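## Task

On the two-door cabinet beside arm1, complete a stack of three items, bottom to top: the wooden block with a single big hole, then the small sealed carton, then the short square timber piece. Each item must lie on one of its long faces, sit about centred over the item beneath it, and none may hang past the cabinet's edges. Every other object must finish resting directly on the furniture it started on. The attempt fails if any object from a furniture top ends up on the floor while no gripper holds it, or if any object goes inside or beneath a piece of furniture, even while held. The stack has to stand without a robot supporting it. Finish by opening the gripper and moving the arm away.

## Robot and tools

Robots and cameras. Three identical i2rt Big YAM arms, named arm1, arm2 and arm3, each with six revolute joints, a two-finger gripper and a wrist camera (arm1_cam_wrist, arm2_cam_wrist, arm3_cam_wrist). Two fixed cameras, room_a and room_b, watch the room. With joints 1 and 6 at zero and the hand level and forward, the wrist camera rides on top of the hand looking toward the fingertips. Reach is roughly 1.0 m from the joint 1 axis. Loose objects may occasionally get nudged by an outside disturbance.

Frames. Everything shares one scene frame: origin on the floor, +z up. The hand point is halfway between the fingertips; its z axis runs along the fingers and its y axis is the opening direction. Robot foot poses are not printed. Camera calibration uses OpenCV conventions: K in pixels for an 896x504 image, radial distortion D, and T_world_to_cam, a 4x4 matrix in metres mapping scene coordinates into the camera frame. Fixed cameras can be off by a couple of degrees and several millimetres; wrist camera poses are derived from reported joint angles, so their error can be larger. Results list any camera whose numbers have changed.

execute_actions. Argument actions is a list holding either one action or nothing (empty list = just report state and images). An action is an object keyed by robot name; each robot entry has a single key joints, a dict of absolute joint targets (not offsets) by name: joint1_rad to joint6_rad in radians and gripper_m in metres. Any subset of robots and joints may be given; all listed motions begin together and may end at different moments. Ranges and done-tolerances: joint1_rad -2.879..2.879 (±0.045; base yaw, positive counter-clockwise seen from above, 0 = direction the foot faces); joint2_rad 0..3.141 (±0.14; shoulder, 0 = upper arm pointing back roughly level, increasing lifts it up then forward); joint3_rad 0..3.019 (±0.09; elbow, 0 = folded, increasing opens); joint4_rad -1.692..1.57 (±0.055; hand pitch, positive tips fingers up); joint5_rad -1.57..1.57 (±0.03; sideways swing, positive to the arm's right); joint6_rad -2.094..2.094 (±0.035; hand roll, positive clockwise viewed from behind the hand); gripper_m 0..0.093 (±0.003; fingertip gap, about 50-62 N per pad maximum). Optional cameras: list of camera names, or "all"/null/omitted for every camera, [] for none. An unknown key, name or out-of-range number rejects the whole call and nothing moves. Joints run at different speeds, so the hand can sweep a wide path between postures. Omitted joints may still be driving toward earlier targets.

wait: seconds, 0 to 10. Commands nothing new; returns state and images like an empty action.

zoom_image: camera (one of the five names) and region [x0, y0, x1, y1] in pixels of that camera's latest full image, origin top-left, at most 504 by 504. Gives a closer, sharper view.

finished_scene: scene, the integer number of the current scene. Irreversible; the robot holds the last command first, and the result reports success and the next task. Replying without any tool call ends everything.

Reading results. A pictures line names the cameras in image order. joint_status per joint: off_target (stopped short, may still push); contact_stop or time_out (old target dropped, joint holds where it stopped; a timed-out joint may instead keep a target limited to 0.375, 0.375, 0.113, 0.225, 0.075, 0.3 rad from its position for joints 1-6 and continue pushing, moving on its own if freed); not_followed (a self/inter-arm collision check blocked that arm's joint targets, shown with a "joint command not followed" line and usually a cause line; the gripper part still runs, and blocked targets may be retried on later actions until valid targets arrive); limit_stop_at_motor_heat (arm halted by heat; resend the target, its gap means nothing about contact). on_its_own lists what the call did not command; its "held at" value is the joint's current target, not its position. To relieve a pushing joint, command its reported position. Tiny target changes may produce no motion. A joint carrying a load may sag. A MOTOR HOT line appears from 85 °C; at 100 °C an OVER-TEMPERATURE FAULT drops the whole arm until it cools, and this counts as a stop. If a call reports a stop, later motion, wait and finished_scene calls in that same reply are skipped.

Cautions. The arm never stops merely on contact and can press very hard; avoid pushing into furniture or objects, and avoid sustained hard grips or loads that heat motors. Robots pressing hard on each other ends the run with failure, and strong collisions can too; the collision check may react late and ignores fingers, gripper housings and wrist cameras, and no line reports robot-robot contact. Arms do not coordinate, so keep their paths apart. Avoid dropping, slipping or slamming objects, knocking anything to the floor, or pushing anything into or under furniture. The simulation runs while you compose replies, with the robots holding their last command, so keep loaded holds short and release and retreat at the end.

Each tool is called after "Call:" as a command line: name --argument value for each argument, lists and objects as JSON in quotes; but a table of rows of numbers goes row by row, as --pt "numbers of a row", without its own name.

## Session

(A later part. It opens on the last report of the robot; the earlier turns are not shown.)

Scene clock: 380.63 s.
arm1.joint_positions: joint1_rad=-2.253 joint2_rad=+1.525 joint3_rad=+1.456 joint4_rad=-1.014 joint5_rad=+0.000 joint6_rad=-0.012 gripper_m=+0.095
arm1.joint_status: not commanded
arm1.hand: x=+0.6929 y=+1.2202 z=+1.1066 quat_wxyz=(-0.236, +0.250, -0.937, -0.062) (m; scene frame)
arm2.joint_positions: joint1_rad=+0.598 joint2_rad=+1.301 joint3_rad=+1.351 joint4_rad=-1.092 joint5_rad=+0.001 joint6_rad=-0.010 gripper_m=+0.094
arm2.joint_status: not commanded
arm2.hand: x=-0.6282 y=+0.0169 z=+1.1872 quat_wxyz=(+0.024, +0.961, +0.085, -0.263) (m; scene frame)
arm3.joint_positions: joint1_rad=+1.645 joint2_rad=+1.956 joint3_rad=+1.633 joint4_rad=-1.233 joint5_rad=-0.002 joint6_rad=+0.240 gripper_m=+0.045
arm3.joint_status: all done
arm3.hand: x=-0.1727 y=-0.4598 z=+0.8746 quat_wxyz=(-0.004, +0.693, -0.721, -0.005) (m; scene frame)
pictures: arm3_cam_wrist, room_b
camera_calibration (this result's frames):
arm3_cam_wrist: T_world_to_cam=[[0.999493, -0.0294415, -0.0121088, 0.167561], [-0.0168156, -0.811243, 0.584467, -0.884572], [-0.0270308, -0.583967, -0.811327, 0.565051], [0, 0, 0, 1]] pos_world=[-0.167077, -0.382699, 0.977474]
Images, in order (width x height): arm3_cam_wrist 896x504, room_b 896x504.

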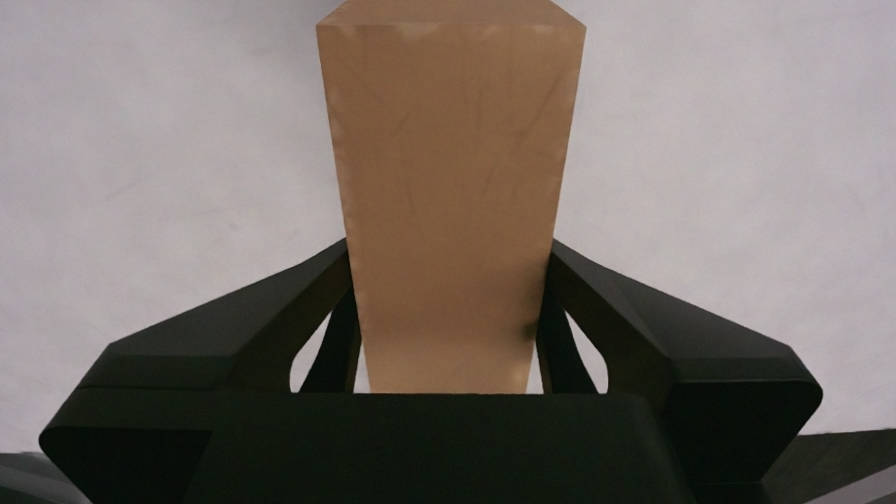

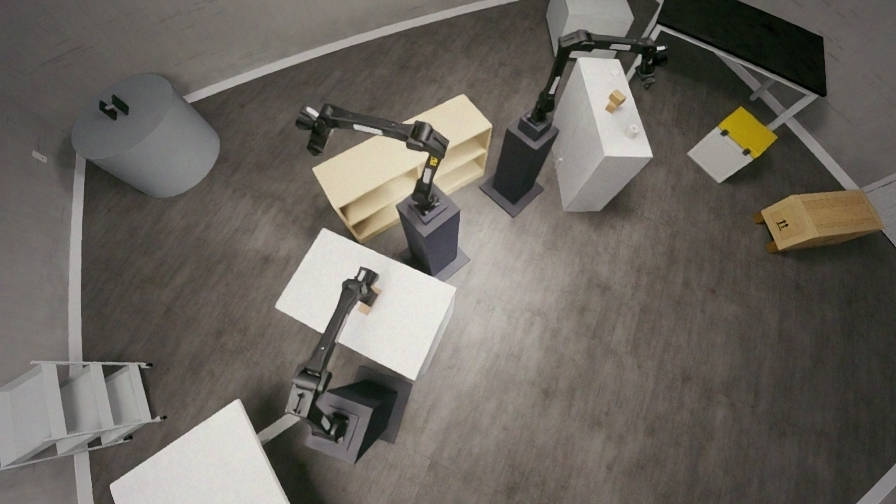

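Call:
execute_actions --actions '[{"arm3":{"joints":{"joint2_rad":2.062,"joint4_rad":-1.112}}}]' --cameras '["arm3_cam_wrist","room_a"]'

Scene clock: 393.90 s.
arm1.joint_positions: joint1_rad=-2.253 joint2_rad=+1.525 joint3_rad=+1.456 joint4_rad=-1.014 joint5_rad=+0.000 joint6_rad=-0.012 gripper_m=+0.095
arm1.joint_status: not commanded
arm1.hand: x=+0.6929 y=+1.2202 z=+1.1066 quat_wxyz=(-0.236, +0.250, -0.937, -0.062) (m; scene frame)
arm2.joint_positions: joint1_rad=+0.598 joint2_rad=+1.301 joint3_rad=+1.351 joint4_rad=-1.092 joint5_rad=+0.001 joint6_rad=-0.010 gripper_m=+0.094
arm2.joint_status: not commanded
arm2.hand: x=-0.6282 y=+0.0169 z=+1.1872 quat_wxyz=(+0.024, +0.961, +0.085, -0.263) (m; scene frame)
arm3.joint_positions: joint1_rad=+1.645 joint2_rad=+2.055 joint3_rad=+1.635 joint4_rad=-1.130 joint5_rad=-0.002 joint6_rad=+0.240 gripper_m=+0.045
arm3.joint_status: all done
arm3.hand: x=-0.1762 y=-0.4412 z=+0.8179 quat_wxyz=(-0.006, +0.693, -0.721, -0.007) (m; scene frame)
pictures: arm3_cam_wrist, room_a
camera_calibration (this result's frames):
arm3_cam_wrist: T_world_to_cam=[[0.999481, -0.0293561, -0.0132399, 0.171887], [-0.0162203, -0.814074, 0.580534, -0.834367], [-0.0278205, -0.580018, -0.814128, 0.533744], [0, 0, 0, 1]] pos_world=[-0.170482, -0.364609, 0.92119]
Images, in order (width x height): arm3_cam_wrist 896x504, room_a 896x504.

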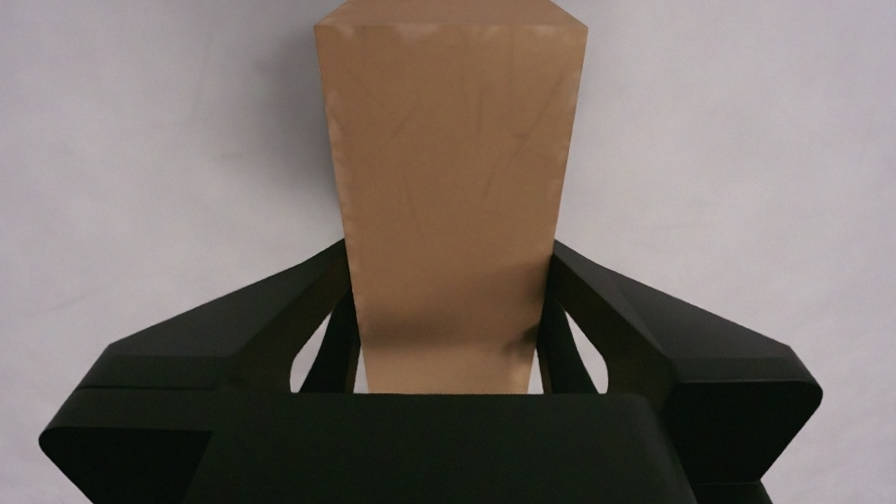

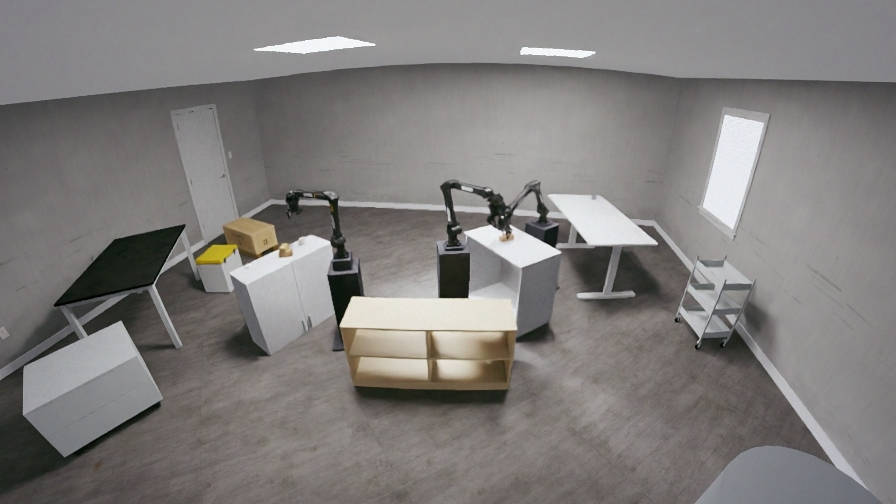

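Call:
execute_actions --actions '[{"arm3":{"joints":{"joint2_rad":2.05,"gripper_m":0.093}}}]' --cameras '["arm3_cam_wrist"]'

Scene clock: 401.93 s.
arm1.joint_positions: joint1_rad=-2.253 joint2_rad=+1.525 joint3_rad=+1.456 joint4_rad=-1.014 joint5_rad=+0.000 joint6_rad=-0.012 gripper_m=+0.095
arm1.joint_status: not commanded
arm1.hand: x=+0.6929 y=+1.2202 z=+1.1066 quat_wxyz=(-0.236, +0.250, -0.937, -0.062) (m; scene frame)
arm2.joint_positions: joint1_rad=+0.598 joint2_rad=+1.301 joint3_rad=+1.351 joint4_rad=-1.092 joint5_rad=+0.001 joint6_rad=-0.010 gripper_m=+0.094
arm2.joint_status: not commanded
arm2.hand: x=-0.6282 y=+0.0169 z=+1.1872 quat_wxyz=(+0.024, +0.961, +0.085, -0.263) (m; scene frame)
arm3.joint_positions: joint1_rad=+1.645 joint2_rad=+2.055 joint3_rad=+1.635 joint4_rad=-1.127 joint5_rad=-0.002 joint6_rad=+0.240 gripper_m=+0.093
arm3.joint_status: all done
arm3.hand: x=-0.1763 y=-0.4403 z=+0.8184 quat_wxyz=(-0.007, +0.693, -0.721, -0.009) (m; scene frame)
pictures: arm3_cam_wrist
camera_calibration (this result's frames):
arm3_cam_wrist: T_world_to_cam=[[0.99947, -0.0292796, -0.0141967, 0.17292], [-0.0157196, -0.816455, 0.577195, -0.832134], [-0.028491, -0.576666, -0.816483, 0.537926], [0, 0, 0, 1]] pos_world=[-0.170583, -0.364133, 0.921966]
Images, in order (width x height): arm3_cam_wrist 896x504.

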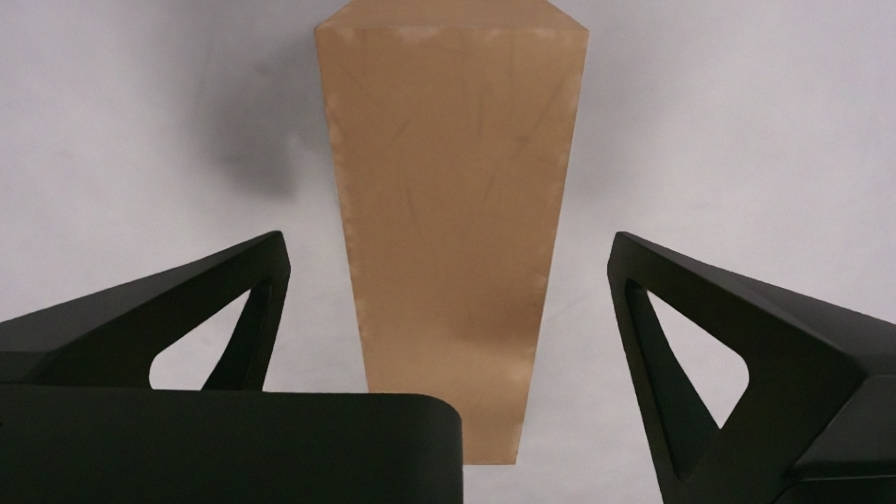

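Call:
execute_actions --actions '[{"arm2":{"joints":{"joint1_rad":0.95,"joint2_rad":1.885,"joint3_rad":1.41,"joint4_rad":-1.04,"joint6_rad":-0.03}},"arm3":{"joints":{"joint2_rad":1.93,"joint4_rad":-1.19}}}]' --cameras '["arm3_cam_wrist","room_b"]'

Scene clock: 444.50 s.
arm1.joint_positions: joint1_rad=-2.253 joint2_rad=+1.525 joint3_rad=+1.456 joint4_rad=-1.014 joint5_rad=+0.000 joint6_rad=-0.012 gripper_m=+0.095
arm1.joint_status: not commanded
arm1.hand: x=+0.6929 y=+1.2202 z=+1.1066 quat_wxyz=(-0.236, +0.250, -0.937, -0.062) (m; scene frame)
arm2.joint_positions: joint1_rad=+0.958 joint2_rad=+1.903 joint3_rad=+1.385 joint4_rad=-1.045 joint5_rad=-0.001 joint6_rad=-0.018 gripper_m=+0.094
arm2.joint_status: all done
arm2.hand: x=-0.6131 y=-0.1772 z=+0.8995 quat_wxyz=(+0.005, +0.963, +0.270, -0.006) (m; scene frame)
arm3.joint_positions: joint1_rad=+1.645 joint2_rad=+1.927 joint3_rad=+1.635 joint4_rad=-1.178 joint5_rad=-0.002 joint6_rad=+0.240 gripper_m=+0.093
arm3.joint_status: all done
arm3.hand: x=-0.1758 y=-0.4448 z=+0.8932 quat_wxyz=(-0.028, +0.692, -0.720, -0.041) (m; scene frame)
pictures: arm3_cam_wrist, room_b
camera_calibration (this result's frames):
arm3_cam_wrist: T_world_to_cam=[[0.999126, -0.027163, -0.0317759, 0.189881], [-0.00698173, -0.857875, 0.513811, -0.839249], [-0.0412164, -0.51314, -0.857314, 0.658898], [0, 0, 0, 1]] pos_world=[-0.168417, -0.376705, 1.00213]
Images, in order (width x height): arm3_cam_wrist 896x504, room_b 896x504.

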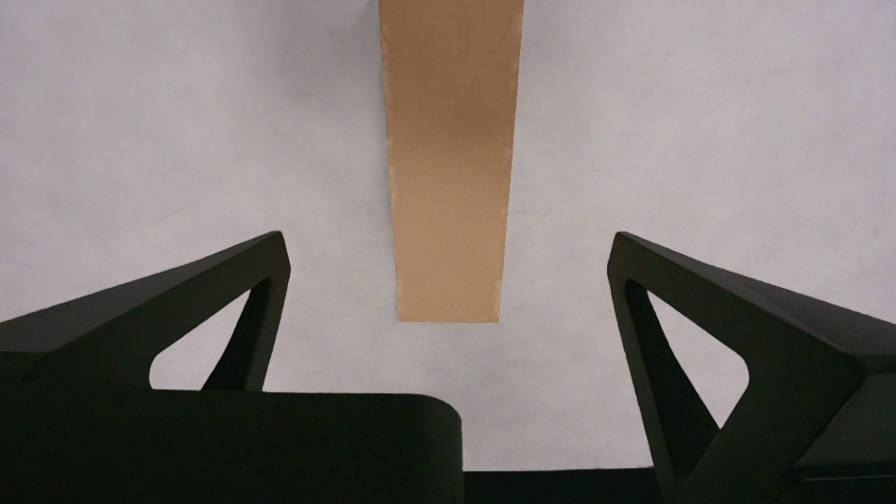

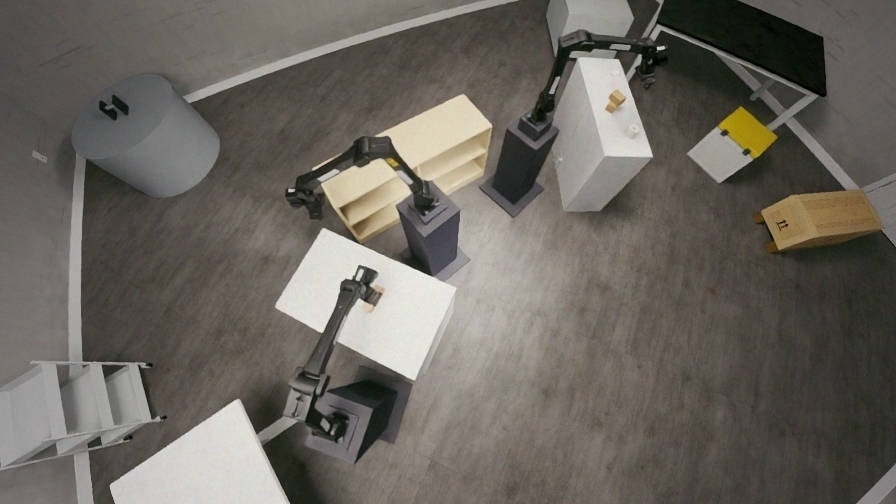

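Call:
execute_actions --actions '[{"arm2":{"joints":{"joint1_rad":1.945}},"arm3":{"joints":{"joint1_rad":0.2,"joint2_rad":1.4,"joint3_rad":1.45,"joint4_rad":-1.3}}}]' --cameras '["arm2_cam_wrist","room_b"]'

Scene clock: 456.00 s.
arm1.joint_positions: joint1_rad=-2.253 joint2_rad=+1.525 joint3_rad=+1.456 joint4_rad=-1.014 joint5_rad=+0.000 joint6_rad=-0.012 gripper_m=+0.095
arm1.joint_status: not commanded
arm1.hand: x=+0.6929 y=+1.2202 z=+1.1066 quat_wxyz=(-0.236, +0.250, -0.937, -0.062) (m; scene frame)
arm2.joint_positions: joint1_rad=+1.955 joint2_rad=+1.903 joint3_rad=+1.385 joint4_rad=-1.043 joint5_rad=-0.002 joint6_rad=-0.020 gripper_m=+0.094
arm2.joint_status: all done
arm2.hand: x=-0.1689 y=-0.4468 z=+0.9007 quat_wxyz=(+0.006, +0.716, +0.698, -0.007) (m; scene frame)
arm3.joint_positions: joint1_rad=+0.195 joint2_rad=+1.408 joint3_rad=+1.434 joint4_rad=-1.287 joint5_rad=+0.001 joint6_rad=+0.239 gripper_m=+0.093
arm3.joint_status: all done
arm3.hand: x=+0.4041 y=-0.8880 z=+1.0804 quat_wxyz=(-0.151, +0.041, -0.987, -0.042) (m; scene frame)
pictures: arm2_cam_wrist, room_b
camera_calibration (this result's frames):
arm2_cam_wrist: T_world_to_cam=[[-0.998949, 0.0458223, -0.00112524, -0.145673], [0.0370399, 0.821463, 0.569058, -0.136275], [0.0269999, 0.568418, -0.822297, 1.12499], [0, 0, 0, 1]] pos_world=[-0.170847, -0.520845, 1.00246]
Images, in order (width x height): arm2_cam_wrist 896x504, room_b 896x504.

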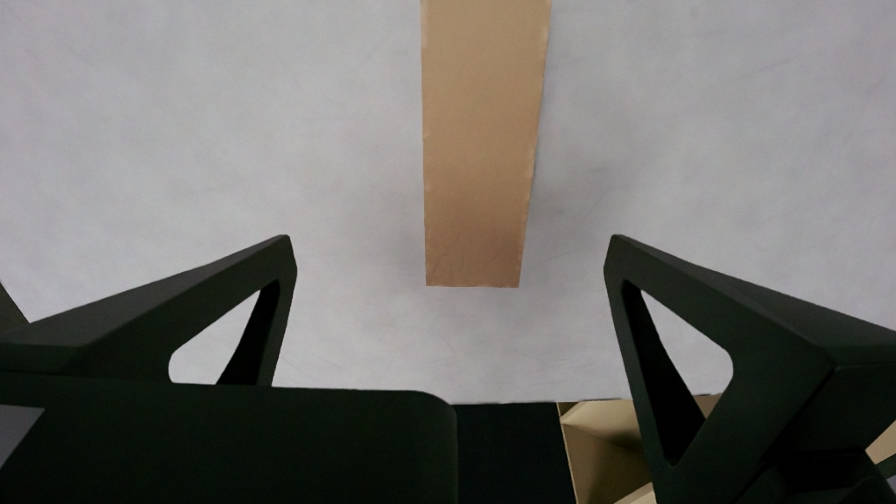

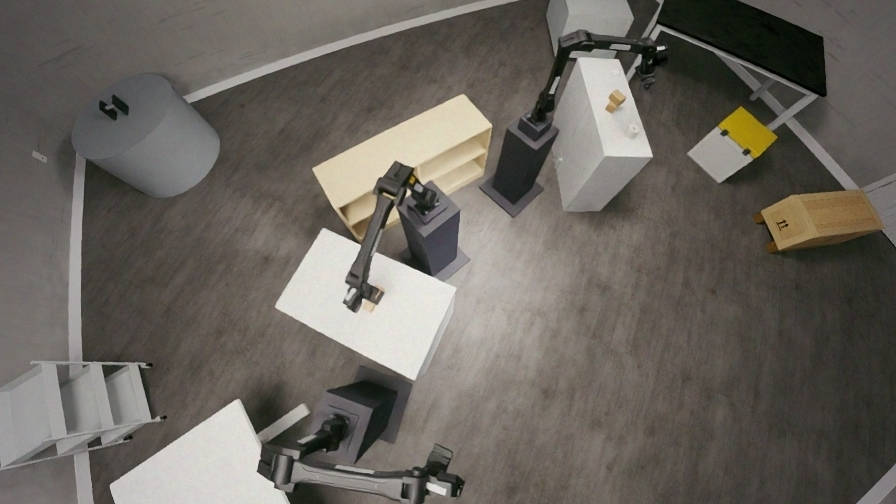

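Call:
execute_actions --actions '[{"arm2":{"joints":{"joint1_rad":1.923,"joint2_rad":2.021,"joint3_rad":1.355,"joint4_rad":-0.87}}}]' --cameras '["arm2_cam_wrist"]'

Scene clock: 484.87 s.
arm1.joint_positions: joint1_rad=-2.253 joint2_rad=+1.525 joint3_rad=+1.456 joint4_rad=-1.014 joint5_rad=+0.000 joint6_rad=-0.012 gripper_m=+0.095
arm1.joint_status: not commanded
arm1.hand: x=+0.6929 y=+1.2202 z=+1.1066 quat_wxyz=(-0.236, +0.250, -0.937, -0.062) (m; scene frame)
arm2.joint_positions: joint1_rad=+1.929 joint2_rad=+2.027 joint3_rad=+1.353 joint4_rad=-0.880 joint5_rad=-0.002 joint6_rad=-0.020 gripper_m=+0.094
arm2.joint_status: all done
arm2.hand: x=-0.1838 y=-0.4549 z=+0.8256 quat_wxyz=(+0.008, +0.725, +0.689, -0.009) (m; scene frame)
arm3.joint_positions: joint1_rad=+0.195 joint2_rad=+1.408 joint3_rad=+1.434 joint4_rad=-1.287 joint5_rad=+0.001 joint6_rad=+0.239 gripper_m=+0.093
arm3.joint_status: not commanded
arm3.hand: x=+0.4041 y=-0.8880 z=+1.0804 quat_wxyz=(-0.151, +0.041, -0.987, -0.042) (m; scene frame)
pictures: arm2_cam_wrist
camera_calibration (this result's frames):
arm2_cam_wrist: T_world_to_cam=[[-0.997426, 0.0717032, -0.000974298, -0.148383], [0.0586793, 0.823916, 0.563666, -0.0767728], [0.0412194, 0.562158, -0.826002, 1.07118], [0, 0, 0, 1]] pos_world=[-0.18765, -0.528279, 0.927928]
Images, in order (width x height): arm2_cam_wrist 896x504.

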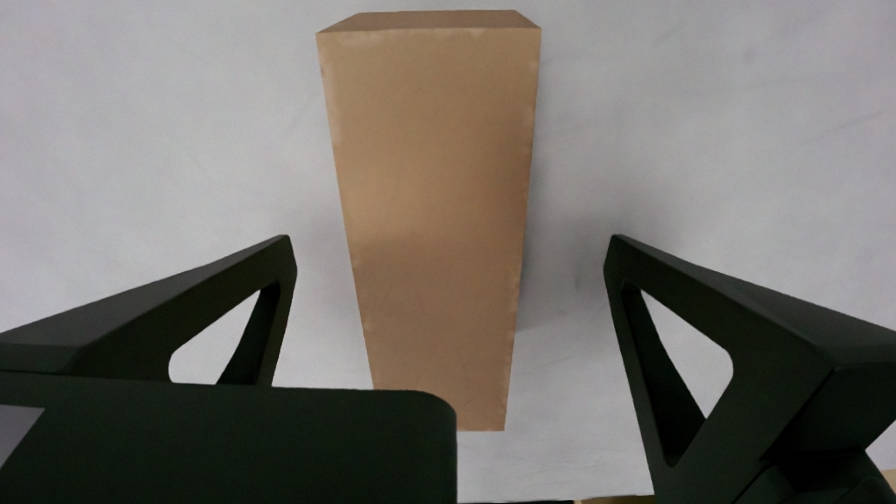

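Call:
execute_actions --actions '[{"arm2":{"joints":{"joint1_rad":1.945,"joint2_rad":2.046,"joint4_rad":-0.848}}}]' --cameras '["arm2_cam_wrist"]'

Scene clock: 496.13 s.
arm1.joint_positions: joint1_rad=-2.253 joint2_rad=+1.525 joint3_rad=+1.456 joint4_rad=-1.014 joint5_rad=+0.000 joint6_rad=-0.012 gripper_m=+0.095
arm1.joint_status: not commanded
arm1.hand: x=+0.6929 y=+1.2202 z=+1.1066 quat_wxyz=(-0.236, +0.250, -0.937, -0.062) (m; scene frame)
arm2.joint_positions: joint1_rad=+1.934 joint2_rad=+2.027 joint3_rad=+1.353 joint4_rad=-0.860 joint5_rad=-0.002 joint6_rad=-0.020 gripper_m=+0.094
arm2.joint_status: all done
arm2.hand: x=-0.1816 y=-0.4602 z=+0.8258 quat_wxyz=(+0.015, +0.723, +0.690, -0.017) (m; scene frame)
arm3.joint_positions: joint1_rad=+0.195 joint2_rad=+1.408 joint3_rad=+1.434 joint4_rad=-1.287 joint5_rad=+0.001 joint6_rad=+0.239 gripper_m=+0.093
arm3.joint_status: not commanded
arm3.hand: x=+0.4041 y=-0.8880 z=+1.0804 quat_wxyz=(-0.151, +0.041, -0.987, -0.042) (m; scene frame)
pictures: arm2_cam_wrist
camera_calibration (this result's frames):
arm2_cam_wrist: T_world_to_cam=[[-0.997748, 0.0670738, -0.000935593, -0.148053], [0.0556596, 0.835581, 0.54654, -0.053728], [0.0374403, 0.545257, -0.837432, 1.07515], [0, 0, 0, 1]] pos_world=[-0.184983, -0.531407, 0.929588]
Images, in order (width x height): arm2_cam_wrist 896x504.

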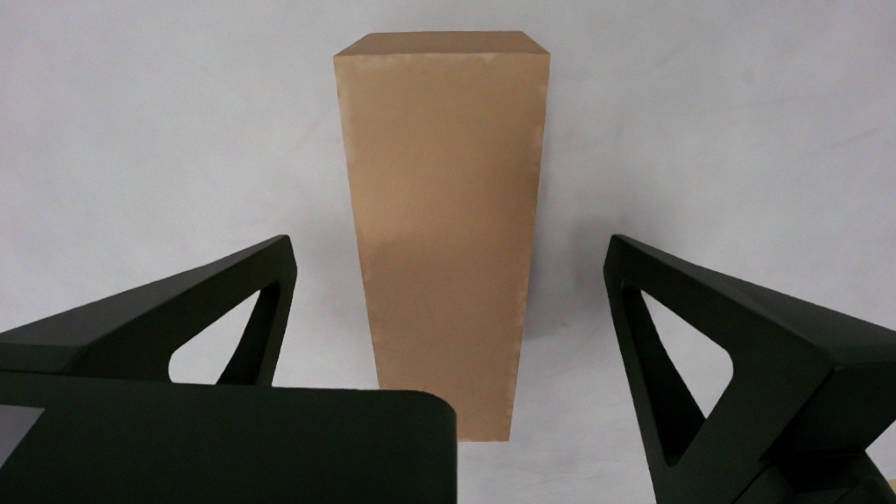

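Call:
execute_actions --actions '[{"arm2":{"joints":{"joint2_rad":2.062}}}]' --cameras '["arm2_cam_wrist"]'

Scene clock: 504.37 s.
arm1.joint_positions: joint1_rad=-2.253 joint2_rad=+1.525 joint3_rad=+1.456 joint4_rad=-1.014 joint5_rad=+0.000 joint6_rad=-0.012 gripper_m=+0.095
arm1.joint_status: not commanded
arm1.hand: x=+0.6929 y=+1.2202 z=+1.1066 quat_wxyz=(-0.236, +0.250, -0.937, -0.062) (m; scene frame)
arm2.joint_positions: joint1_rad=+1.934 joint2_rad=+2.042 joint3_rad=+1.353 joint4_rad=-0.860 joint5_rad=-0.002 joint6_rad=-0.020 gripper_m=+0.094
arm2.joint_status: all done
arm2.hand: x=-0.1815 y=-0.4575 z=+0.8176 quat_wxyz=(+0.010, +0.723, +0.690, -0.011) (m; scene frame)
arm3.joint_positions: joint1_rad=+0.195 joint2_rad=+1.408 joint3_rad=+1.434 joint4_rad=-1.287 joint5_rad=+0.001 joint6_rad=+0.239 gripper_m=+0.093
arm3.joint_status: not commanded
arm3.hand: x=+0.4041 y=-0.8880 z=+1.0804 quat_wxyz=(-0.151, +0.041, -0.987, -0.042) (m; scene frame)
pictures: arm2_cam_wrist
camera_calibration (this result's frames):
arm2_cam_wrist: T_world_to_cam=[[-0.997744, 0.0671204, -0.000934297, -0.148057], [0.0551212, 0.827161, 0.559255, -0.0658262], [0.0383102, 0.557942, -0.828995, 1.06592], [0, 0, 0, 1]] pos_world=[-0.18493, -0.530335, 0.920319]
Images, in order (width x height): arm2_cam_wrist 896x504.

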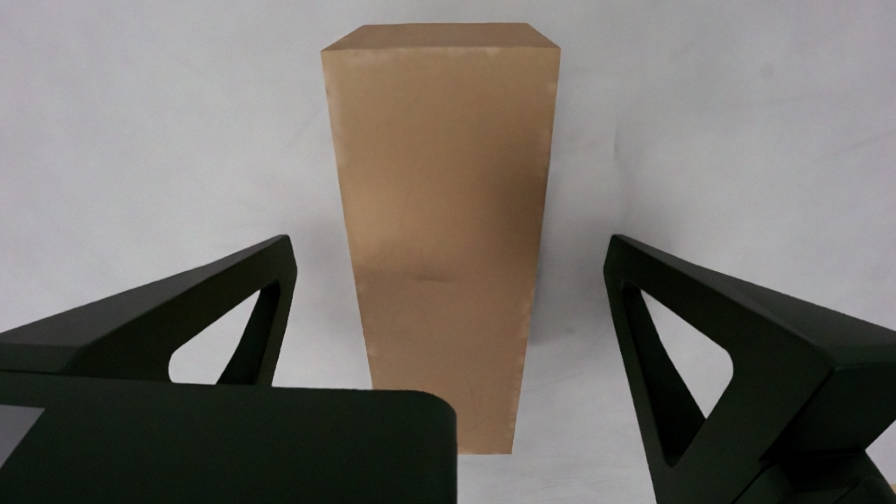

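Call:
execute_actions --actions '[{"arm2":{"joints":{"joint2_rad":2.082}}}]' --cameras '["arm2_cam_wrist"]'

Scene clock: 514.50 s.
arm1.joint_positions: joint1_rad=-2.253 joint2_rad=+1.525 joint3_rad=+1.456 joint4_rad=-1.014 joint5_rad=+0.000 joint6_rad=-0.012 gripper_m=+0.095
arm1.joint_status: not commanded
arm1.hand: x=+0.6929 y=+1.2202 z=+1.1066 quat_wxyz=(-0.236, +0.250, -0.937, -0.062) (m; scene frame)
arm2.joint_positions: joint1_rad=+1.934 joint2_rad=+2.064 joint3_rad=+1.353 joint4_rad=-0.859 joint5_rad=-0.002 joint6_rad=-0.020 gripper_m=+0.094
arm2.joint_status: all done
arm2.hand: x=-0.1812 y=-0.4537 z=+0.8061 quat_wxyz=(+0.003, +0.724, +0.690, -0.004) (m; scene frame)
arm3.joint_positions: joint1_rad=+0.195 joint2_rad=+1.408 joint3_rad=+1.434 joint4_rad=-1.287 joint5_rad=+0.001 joint6_rad=+0.239 gripper_m=+0.093
arm3.joint_status: not commanded
arm3.hand: x=+0.4041 y=-0.8880 z=+1.0804 quat_wxyz=(-0.151, +0.041, -0.987, -0.042) (m; scene frame)
pictures: arm2_cam_wrist
camera_calibration (this result's frames):
arm2_cam_wrist: T_world_to_cam=[[-0.99774, 0.0671845, -0.00093135, -0.148066], [0.0543594, 0.81527, 0.576523, -0.0819606], [0.0394928, 0.57517, -0.81708, 1.05263], [0, 0, 0, 1]] pos_world=[-0.184847, -0.528675, 0.9072]
Images, in order (width x height): arm2_cam_wrist 896x504.

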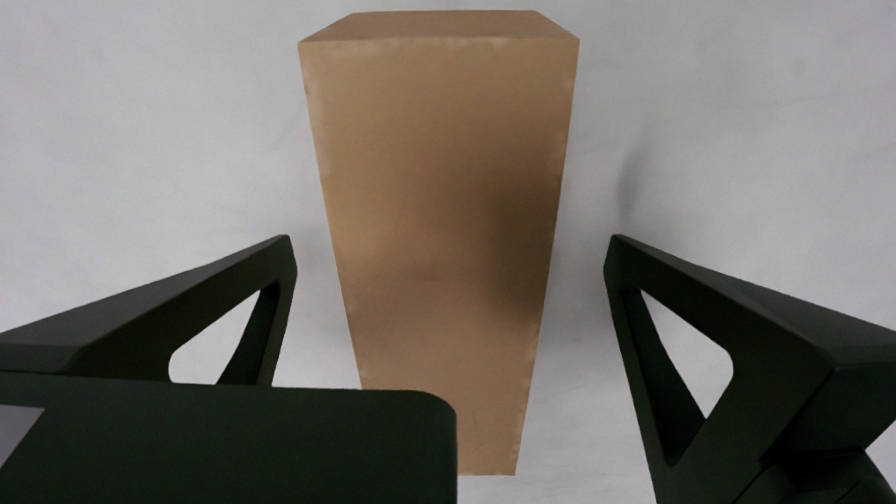

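z=0.806, well down around the timber. Closing.

Call:
execute_actions --actions '[{"arm2":{"joints":{"joint2_rad":2.064,"gripper_m":0.035}}}]' --cameras '["arm2_cam_wrist"]'

Scene clock: 518.87 s.
arm1.joint_positions: joint1_rad=-2.253 joint2_rad=+1.525 joint3_rad=+1.456 joint4_rad=-1.014 joint5_rad=+0.000 joint6_rad=-0.012 gripper_m=+0.095
arm1.joint_status: not commanded
arm1.hand: x=+0.6929 y=+1.2202 z=+1.1066 quat_wxyz=(-0.236, +0.250, -0.937, -0.062) (m; scene frame)
arm2.joint_positions: joint1_rad=+1.934 joint2_rad=+2.064 joint3_rad=+1.353 joint4_rad=-0.858 joint5_rad=-0.002 joint6_rad=-0.020 gripper_m=+0.045
arm2.joint_status: gripper_m off_target (ended at +0.045, target +0.035); the others done
arm2.hand: x=-0.1812 y=-0.4539 z=+0.8061 quat_wxyz=(+0.003, +0.724, +0.690, -0.004) (m; scene frame)
arm3.joint_positions: joint1_rad=+0.195 joint2_rad=+1.408 joint3_rad=+1.434 joint4_rad=-1.287 joint5_rad=+0.001 joint6_rad=+0.239 gripper_m=+0.093
arm3.joint_status: not commanded
arm3.hand: x=+0.4041 y=-0.8880 z=+1.0804 quat_wxyz=(-0.151, +0.041, -0.987, -0.042) (m; scene frame)
pictures: arm2_cam_wrist
camera_calibration (this result's frames):
arm2_cam_wrist: T_world_to_cam=[[-0.99774, 0.0671822, -0.000931481, -0.148066], [0.0543876, 0.815709, 0.5759, -0.0811014], [0.03945, 0.574548, -0.81752, 1.05281], [0, 0, 0, 1]] pos_world=[-0.184854, -0.528785, 0.907258]
Images, in order (width x height): arm2_cam_wrist 896x504.

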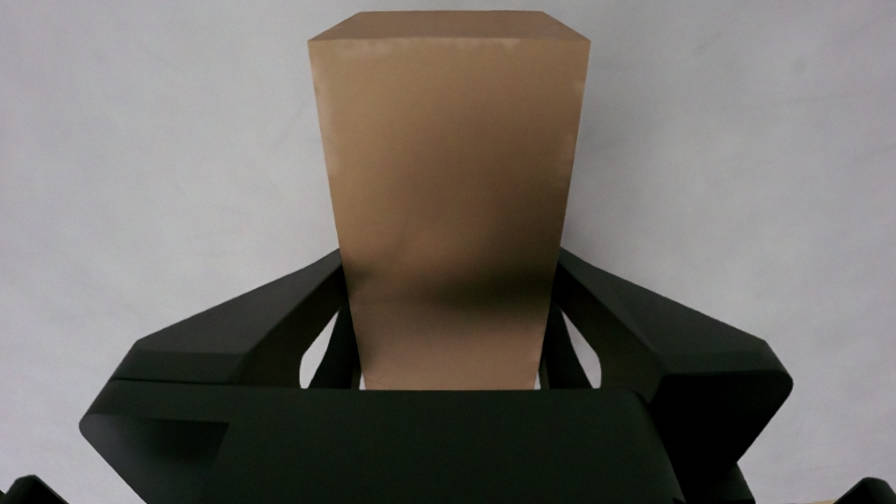

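Call:
execute_actions --actions '[{"arm1":{"joints":{"joint1_rad":-0.15}},"arm2":{"joints":{"joint1_rad":-0.72,"joint2_rad":1.98,"joint3_rad":1.78,"joint4_rad":-1.33,"joint6_rad":-1.56}}}]' --cameras '["arm1_cam_wrist","arm2_cam_wrist","room_b"]'

Scene clock: 609.63 s.
arm1.joint_positions: joint1_rad=-0.141 joint2_rad=+1.525 joint3_rad=+1.456 joint4_rad=-1.014 joint5_rad=+0.000 joint6_rad=-0.012 gripper_m=+0.095
arm1.joint_status: all done
arm1.hand: x=-0.2967 y=+1.2266 z=+1.1041 quat_wxyz=(-0.067, +0.939, -0.243, -0.232) (m; scene frame)
arm2.joint_positions: joint1_rad=-0.727 joint2_rad=+1.994 joint3_rad=+1.762 joint4_rad=-1.321 joint5_rad=+0.001 joint6_rad=-1.547 gripper_m=+0.045
arm2.joint_status: all done
arm2.hand: x=-0.3905 y=+0.6607 z=+0.9747 quat_wxyz=(-0.005, +0.981, +0.194, -0.003) (m; scene frame)
arm3.joint_positions: joint1_rad=+0.195 joint2_rad=+1.408 joint3_rad=+1.434 joint4_rad=-1.287 joint5_rad=+0.001 joint6_rad=+0.239 gripper_m=+0.093
arm3.joint_status: not commanded
arm3.hand: x=+0.4041 y=-0.8880 z=+1.0804 quat_wxyz=(-0.151, +0.041, -0.987, -0.042) (m; scene frame)
pictures: arm1_cam_wrist, arm2_cam_wrist, room_b
camera_calibration (this result's frames):
arm1_cam_wrist: T_world_to_cam=[[0.469742, 0.882541, 0.0215371, -0.969353], [0.874973, -0.468679, 0.121503, 0.712201], [0.117325, -0.0382306, -0.992357, 1.29701], [0, 0, 0, 1]] pos_world=[-0.319983, 1.23887, 1.22144]
arm2_cam_wrist: T_world_to_cam=[[-0.361328, 0.932385, 0.00997297, -0.765358], [0.76159, 0.288935, 0.580084, -0.455969], [0.53798, 0.217196, -0.814496, 0.986341], [0, 0, 0, 1]] pos_world=[-0.459916, 0.631124, 1.0755]
Images, in order (width x height): arm1_cam_wrist 896x504, arm2_cam_wrist 896x504, room_b 896x504.

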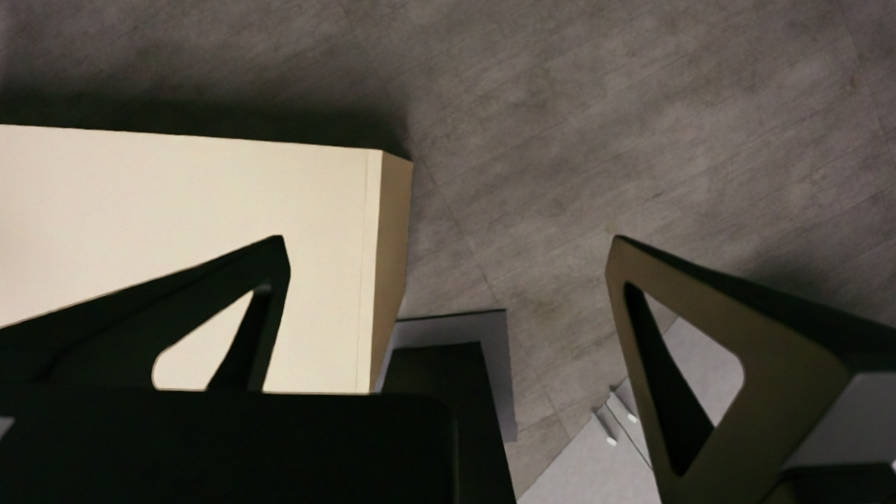

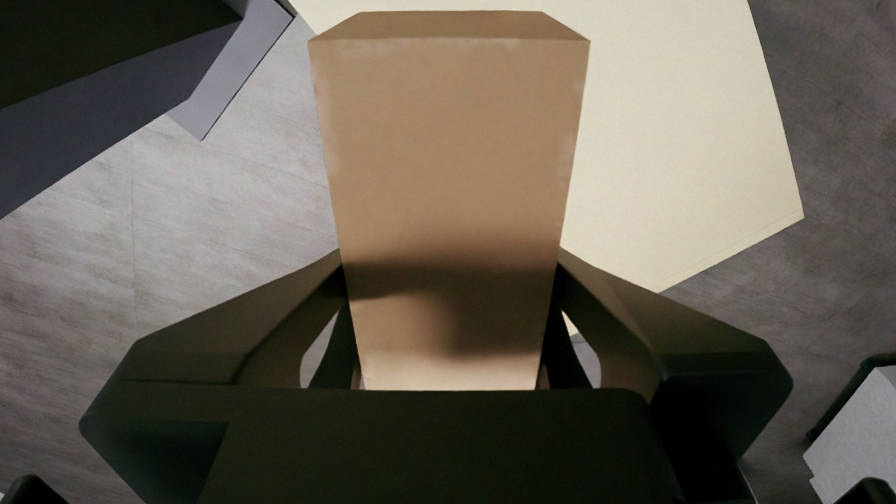

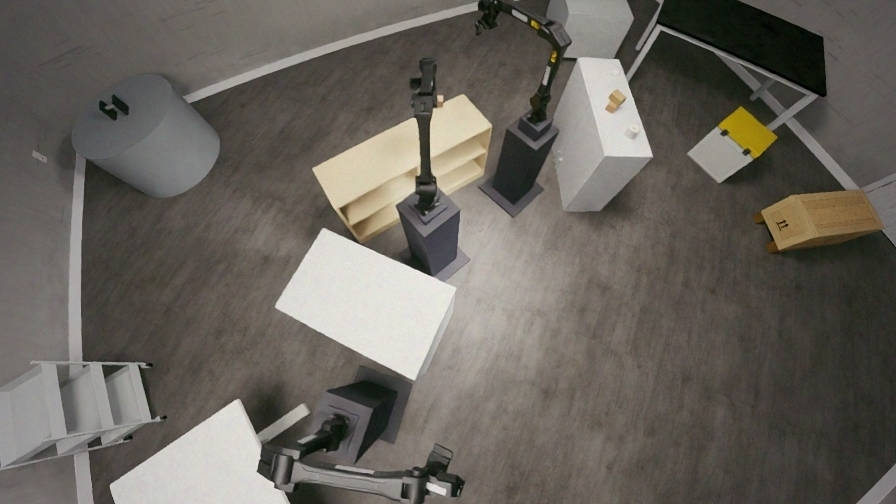

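Call:
zoom_image --camera "arm1_cam_wrist" --region '[340, 120, 460, 200]'

Call:
zoom_image --camera "arm1_cam_wrist" --region '[330, 270, 530, 420]'

Region (340, 120, 460, 200) of arm1_cam_wrist's 896x504 image, scaled by 4.200, with more detail than that image has.

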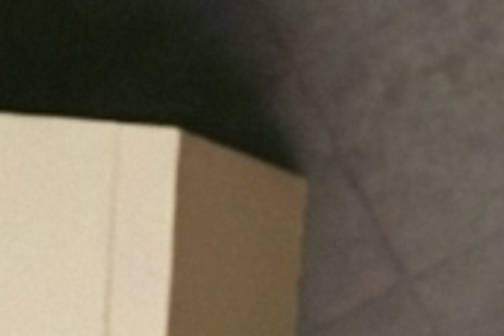

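Region (330, 270, 530, 420) of arm1_cam_wrist's 896x504 image, scaled by 2.520, with more detail than that image has; it fills the top 378 rows of this view, and the rest is white.

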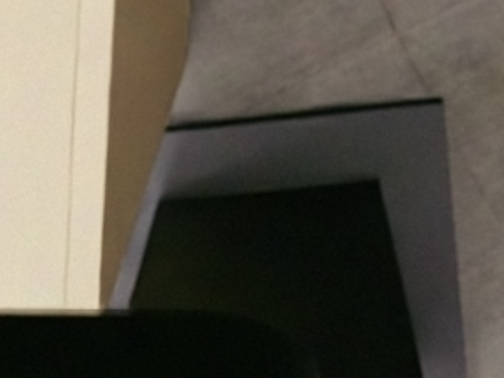

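Call:
execute_actions --actions '[{"arm2":{"joints":{"joint2_rad":2.52,"joint3_rad":1.875,"joint4_rad":-0.875}}}]' --cameras '["arm2_cam_wrist","room_a"]'

Scene clock: 697.77 s.
arm1.joint_positions: joint1_rad=-0.141 joint2_rad=+1.525 joint3_rad=+1.456 joint4_rad=-1.014 joint5_rad=+0.000 joint6_rad=-0.012 gripper_m=+0.095
arm1.joint_status: not commanded
arm1.hand: x=-0.2967 y=+1.2266 z=+1.1041 quat_wxyz=(-0.067, +0.939, -0.243, -0.232) (m; scene frame)
arm2.joint_positions: joint1_rad=-0.727 joint2_rad=+2.545 joint3_rad=+1.855 joint4_rad=-0.884 joint5_rad=+0.001 joint6_rad=-1.549 gripper_m=+0.045
arm2.joint_status: all done
arm2.hand: x=-0.4122 y=+0.7055 z=+0.6582 quat_wxyz=(+0.005, +0.981, +0.195, -0.001) (m; scene frame)
arm3.joint_positions: joint1_rad=+0.195 joint2_rad=+1.408 joint3_rad=+1.434 joint4_rad=-1.287 joint5_rad=+0.001 joint6_rad=+0.239 gripper_m=+0.093
arm3.joint_status: not commanded
arm3.hand: x=+0.4041 y=-0.8880 z=+1.0804 quat_wxyz=(-0.151, +0.041, -0.987, -0.042) (m; scene frame)
pictures: arm2_cam_wrist, room_a
camera_calibration (this result's frames):
arm2_cam_wrist: T_world_to_cam=[[-0.363575, 0.9315, -0.0109936, -0.798268], [0.756185, 0.301998, 0.5805, -0.280412], [0.544056, 0.202742, -0.814186, 0.743034], [0, 0, 0, 1]] pos_world=[-0.482439, 0.677626, 0.758971]
Images, in order (width x height): arm2_cam_wrist 896x504, room_a 896x504.

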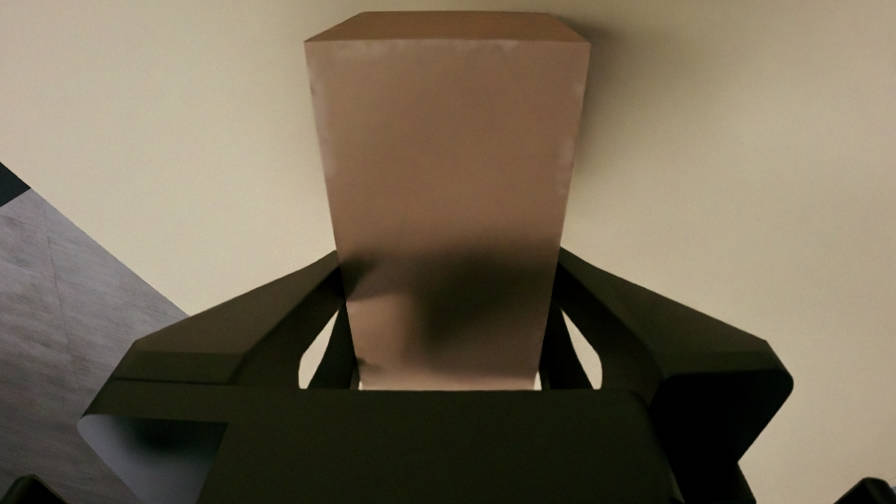

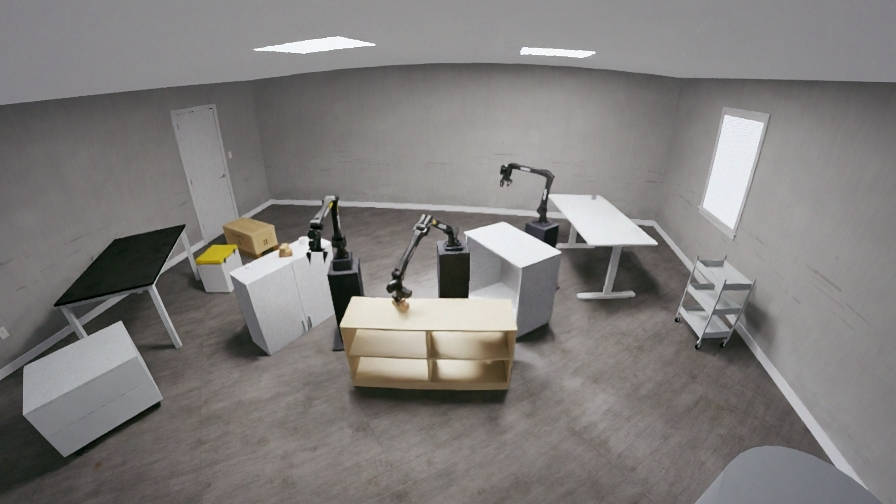

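Call:
execute_actions --actions '[]'

Scene clock: 718.47 s.
arm1.joint_positions: joint1_rad=-0.141 joint2_rad=+1.525 joint3_rad=+1.456 joint4_rad=-1.014 joint5_rad=+0.000 joint6_rad=-0.012 gripper_m=+0.095
arm1.joint_status: not commanded
arm1.hand: x=-0.2967 y=+1.2266 z=+1.1041 quat_wxyz=(-0.067, +0.939, -0.243, -0.232) (m; scene frame)
arm2.joint_positions: joint1_rad=-0.727 joint2_rad=+2.545 joint3_rad=+1.855 joint4_rad=-0.884 joint5_rad=+0.001 joint6_rad=-1.549 gripper_m=+0.045
arm2.joint_status: all done
arm2.hand: x=-0.4122 y=+0.7055 z=+0.6582 quat_wxyz=(+0.005, +0.981, +0.195, -0.001) (m; scene frame)
arm3.joint_positions: joint1_rad=+0.195 joint2_rad=+1.408 joint3_rad=+1.434 joint4_rad=-1.287 joint5_rad=+0.001 joint6_rad=+0.239 gripper_m=+0.093
arm3.joint_status: not commanded
arm3.hand: x=+0.4041 y=-0.8880 z=+1.0804 quat_wxyz=(-0.151, +0.041, -0.987, -0.042) (m; scene frame)
pictures: arm1_cam_wrist, arm2_cam_wrist, arm3_cam_wrist, room_a, room_b
camera_calibration (this result's frames):
arm1_cam_wrist: T_world_to_cam=[[0.469742, 0.882541, 0.0215371, -0.969353], [0.874973, -0.468679, 0.121503, 0.712201], [0.117325, -0.0382306, -0.992357, 1.29701], [0, 0, 0, 1]] pos_world=[-0.319983, 1.23887, 1.22144]
arm2_cam_wrist: T_world_to_cam=[[-0.363575, 0.9315, -0.0109936, -0.798268], [0.756185, 0.301998, 0.5805, -0.280412], [0.544056, 0.202742, -0.814186, 0.743034], [0, 0, 0, 1]] pos_world=[-0.482439, 0.677626, 0.758971]
arm3_cam_wrist: T_world_to_cam=[[0.105263, -0.991396, -0.0778043, -0.840934], [-0.938197, -0.124944, 0.322763, -0.0780019], [-0.329707, 0.0390208, -0.943277, 1.31562], [0, 0, 0, 1]] pos_world=[0.449107, -0.894781, 1.20074]
Images, in order (width x height): arm1_cam_wrist 896x504, arm2_cam_wrist 896x504, arm3_cam_wrist 896x504, room_a 896x504, room_b 896x504.

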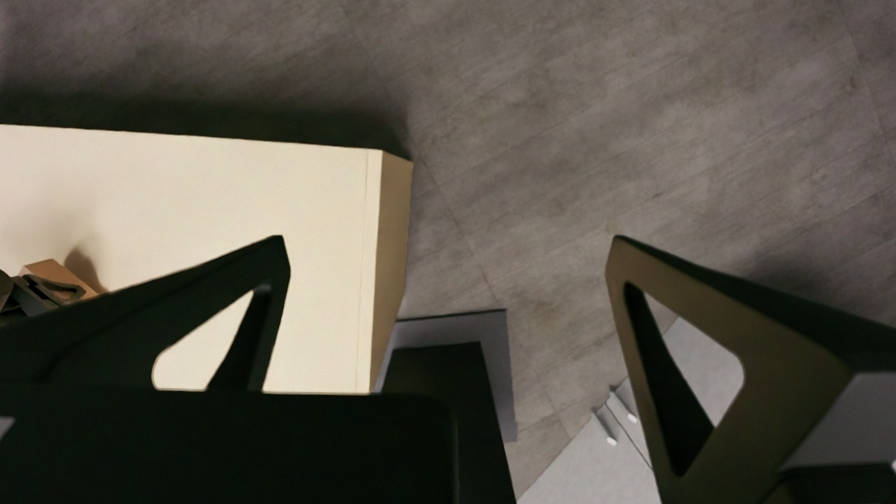

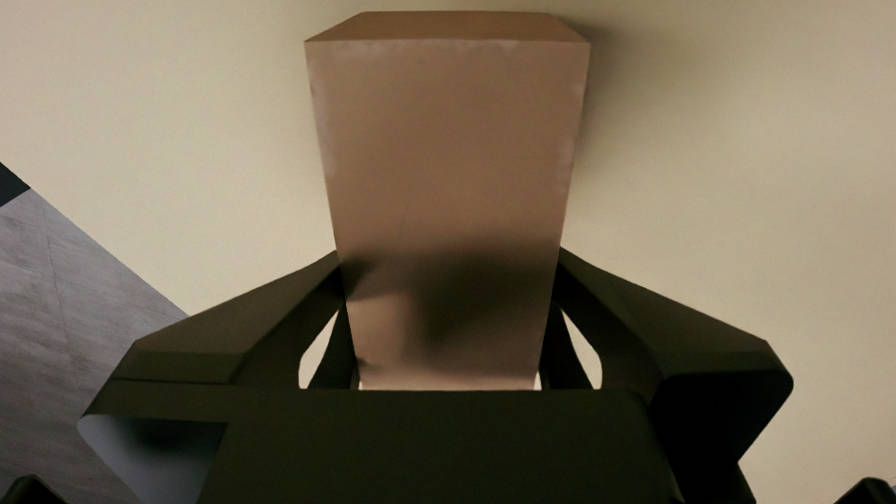

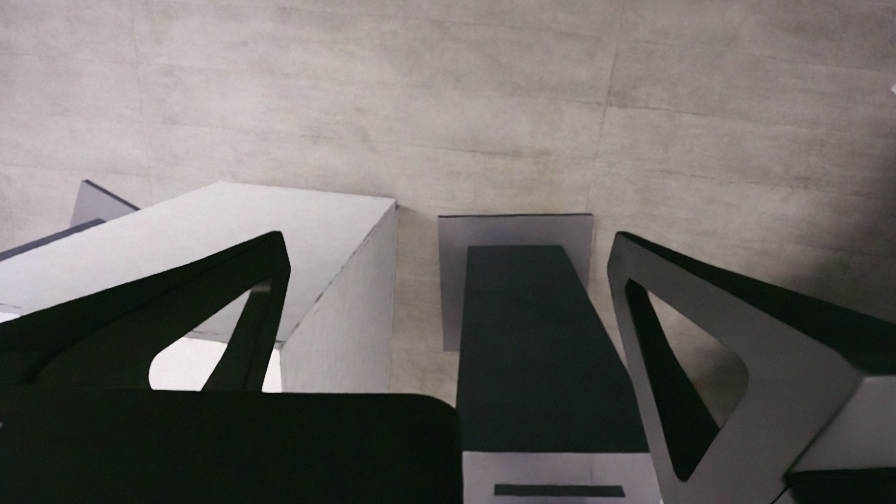

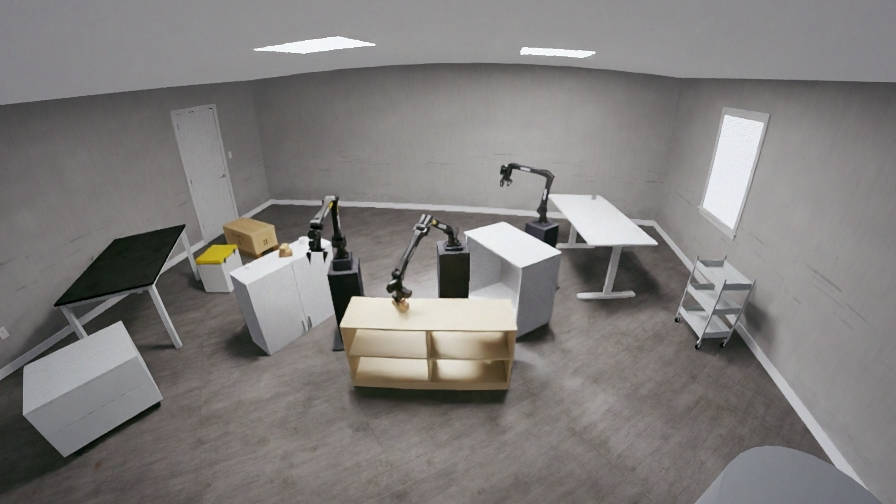

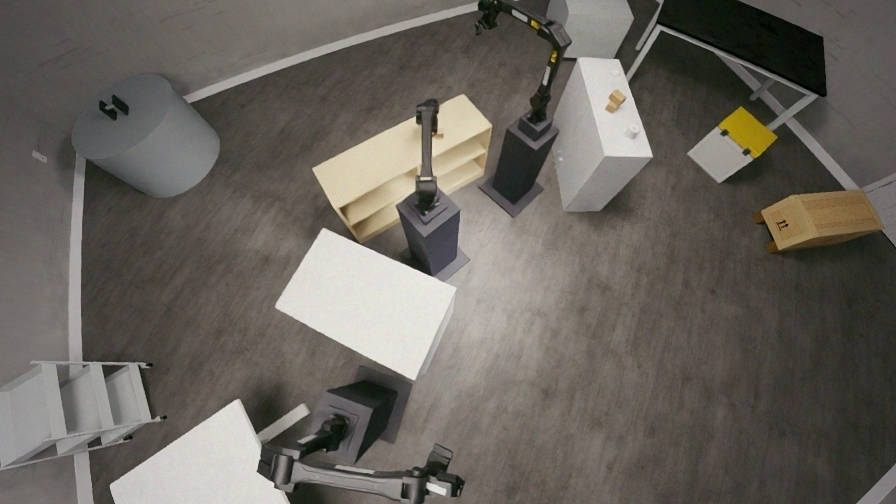

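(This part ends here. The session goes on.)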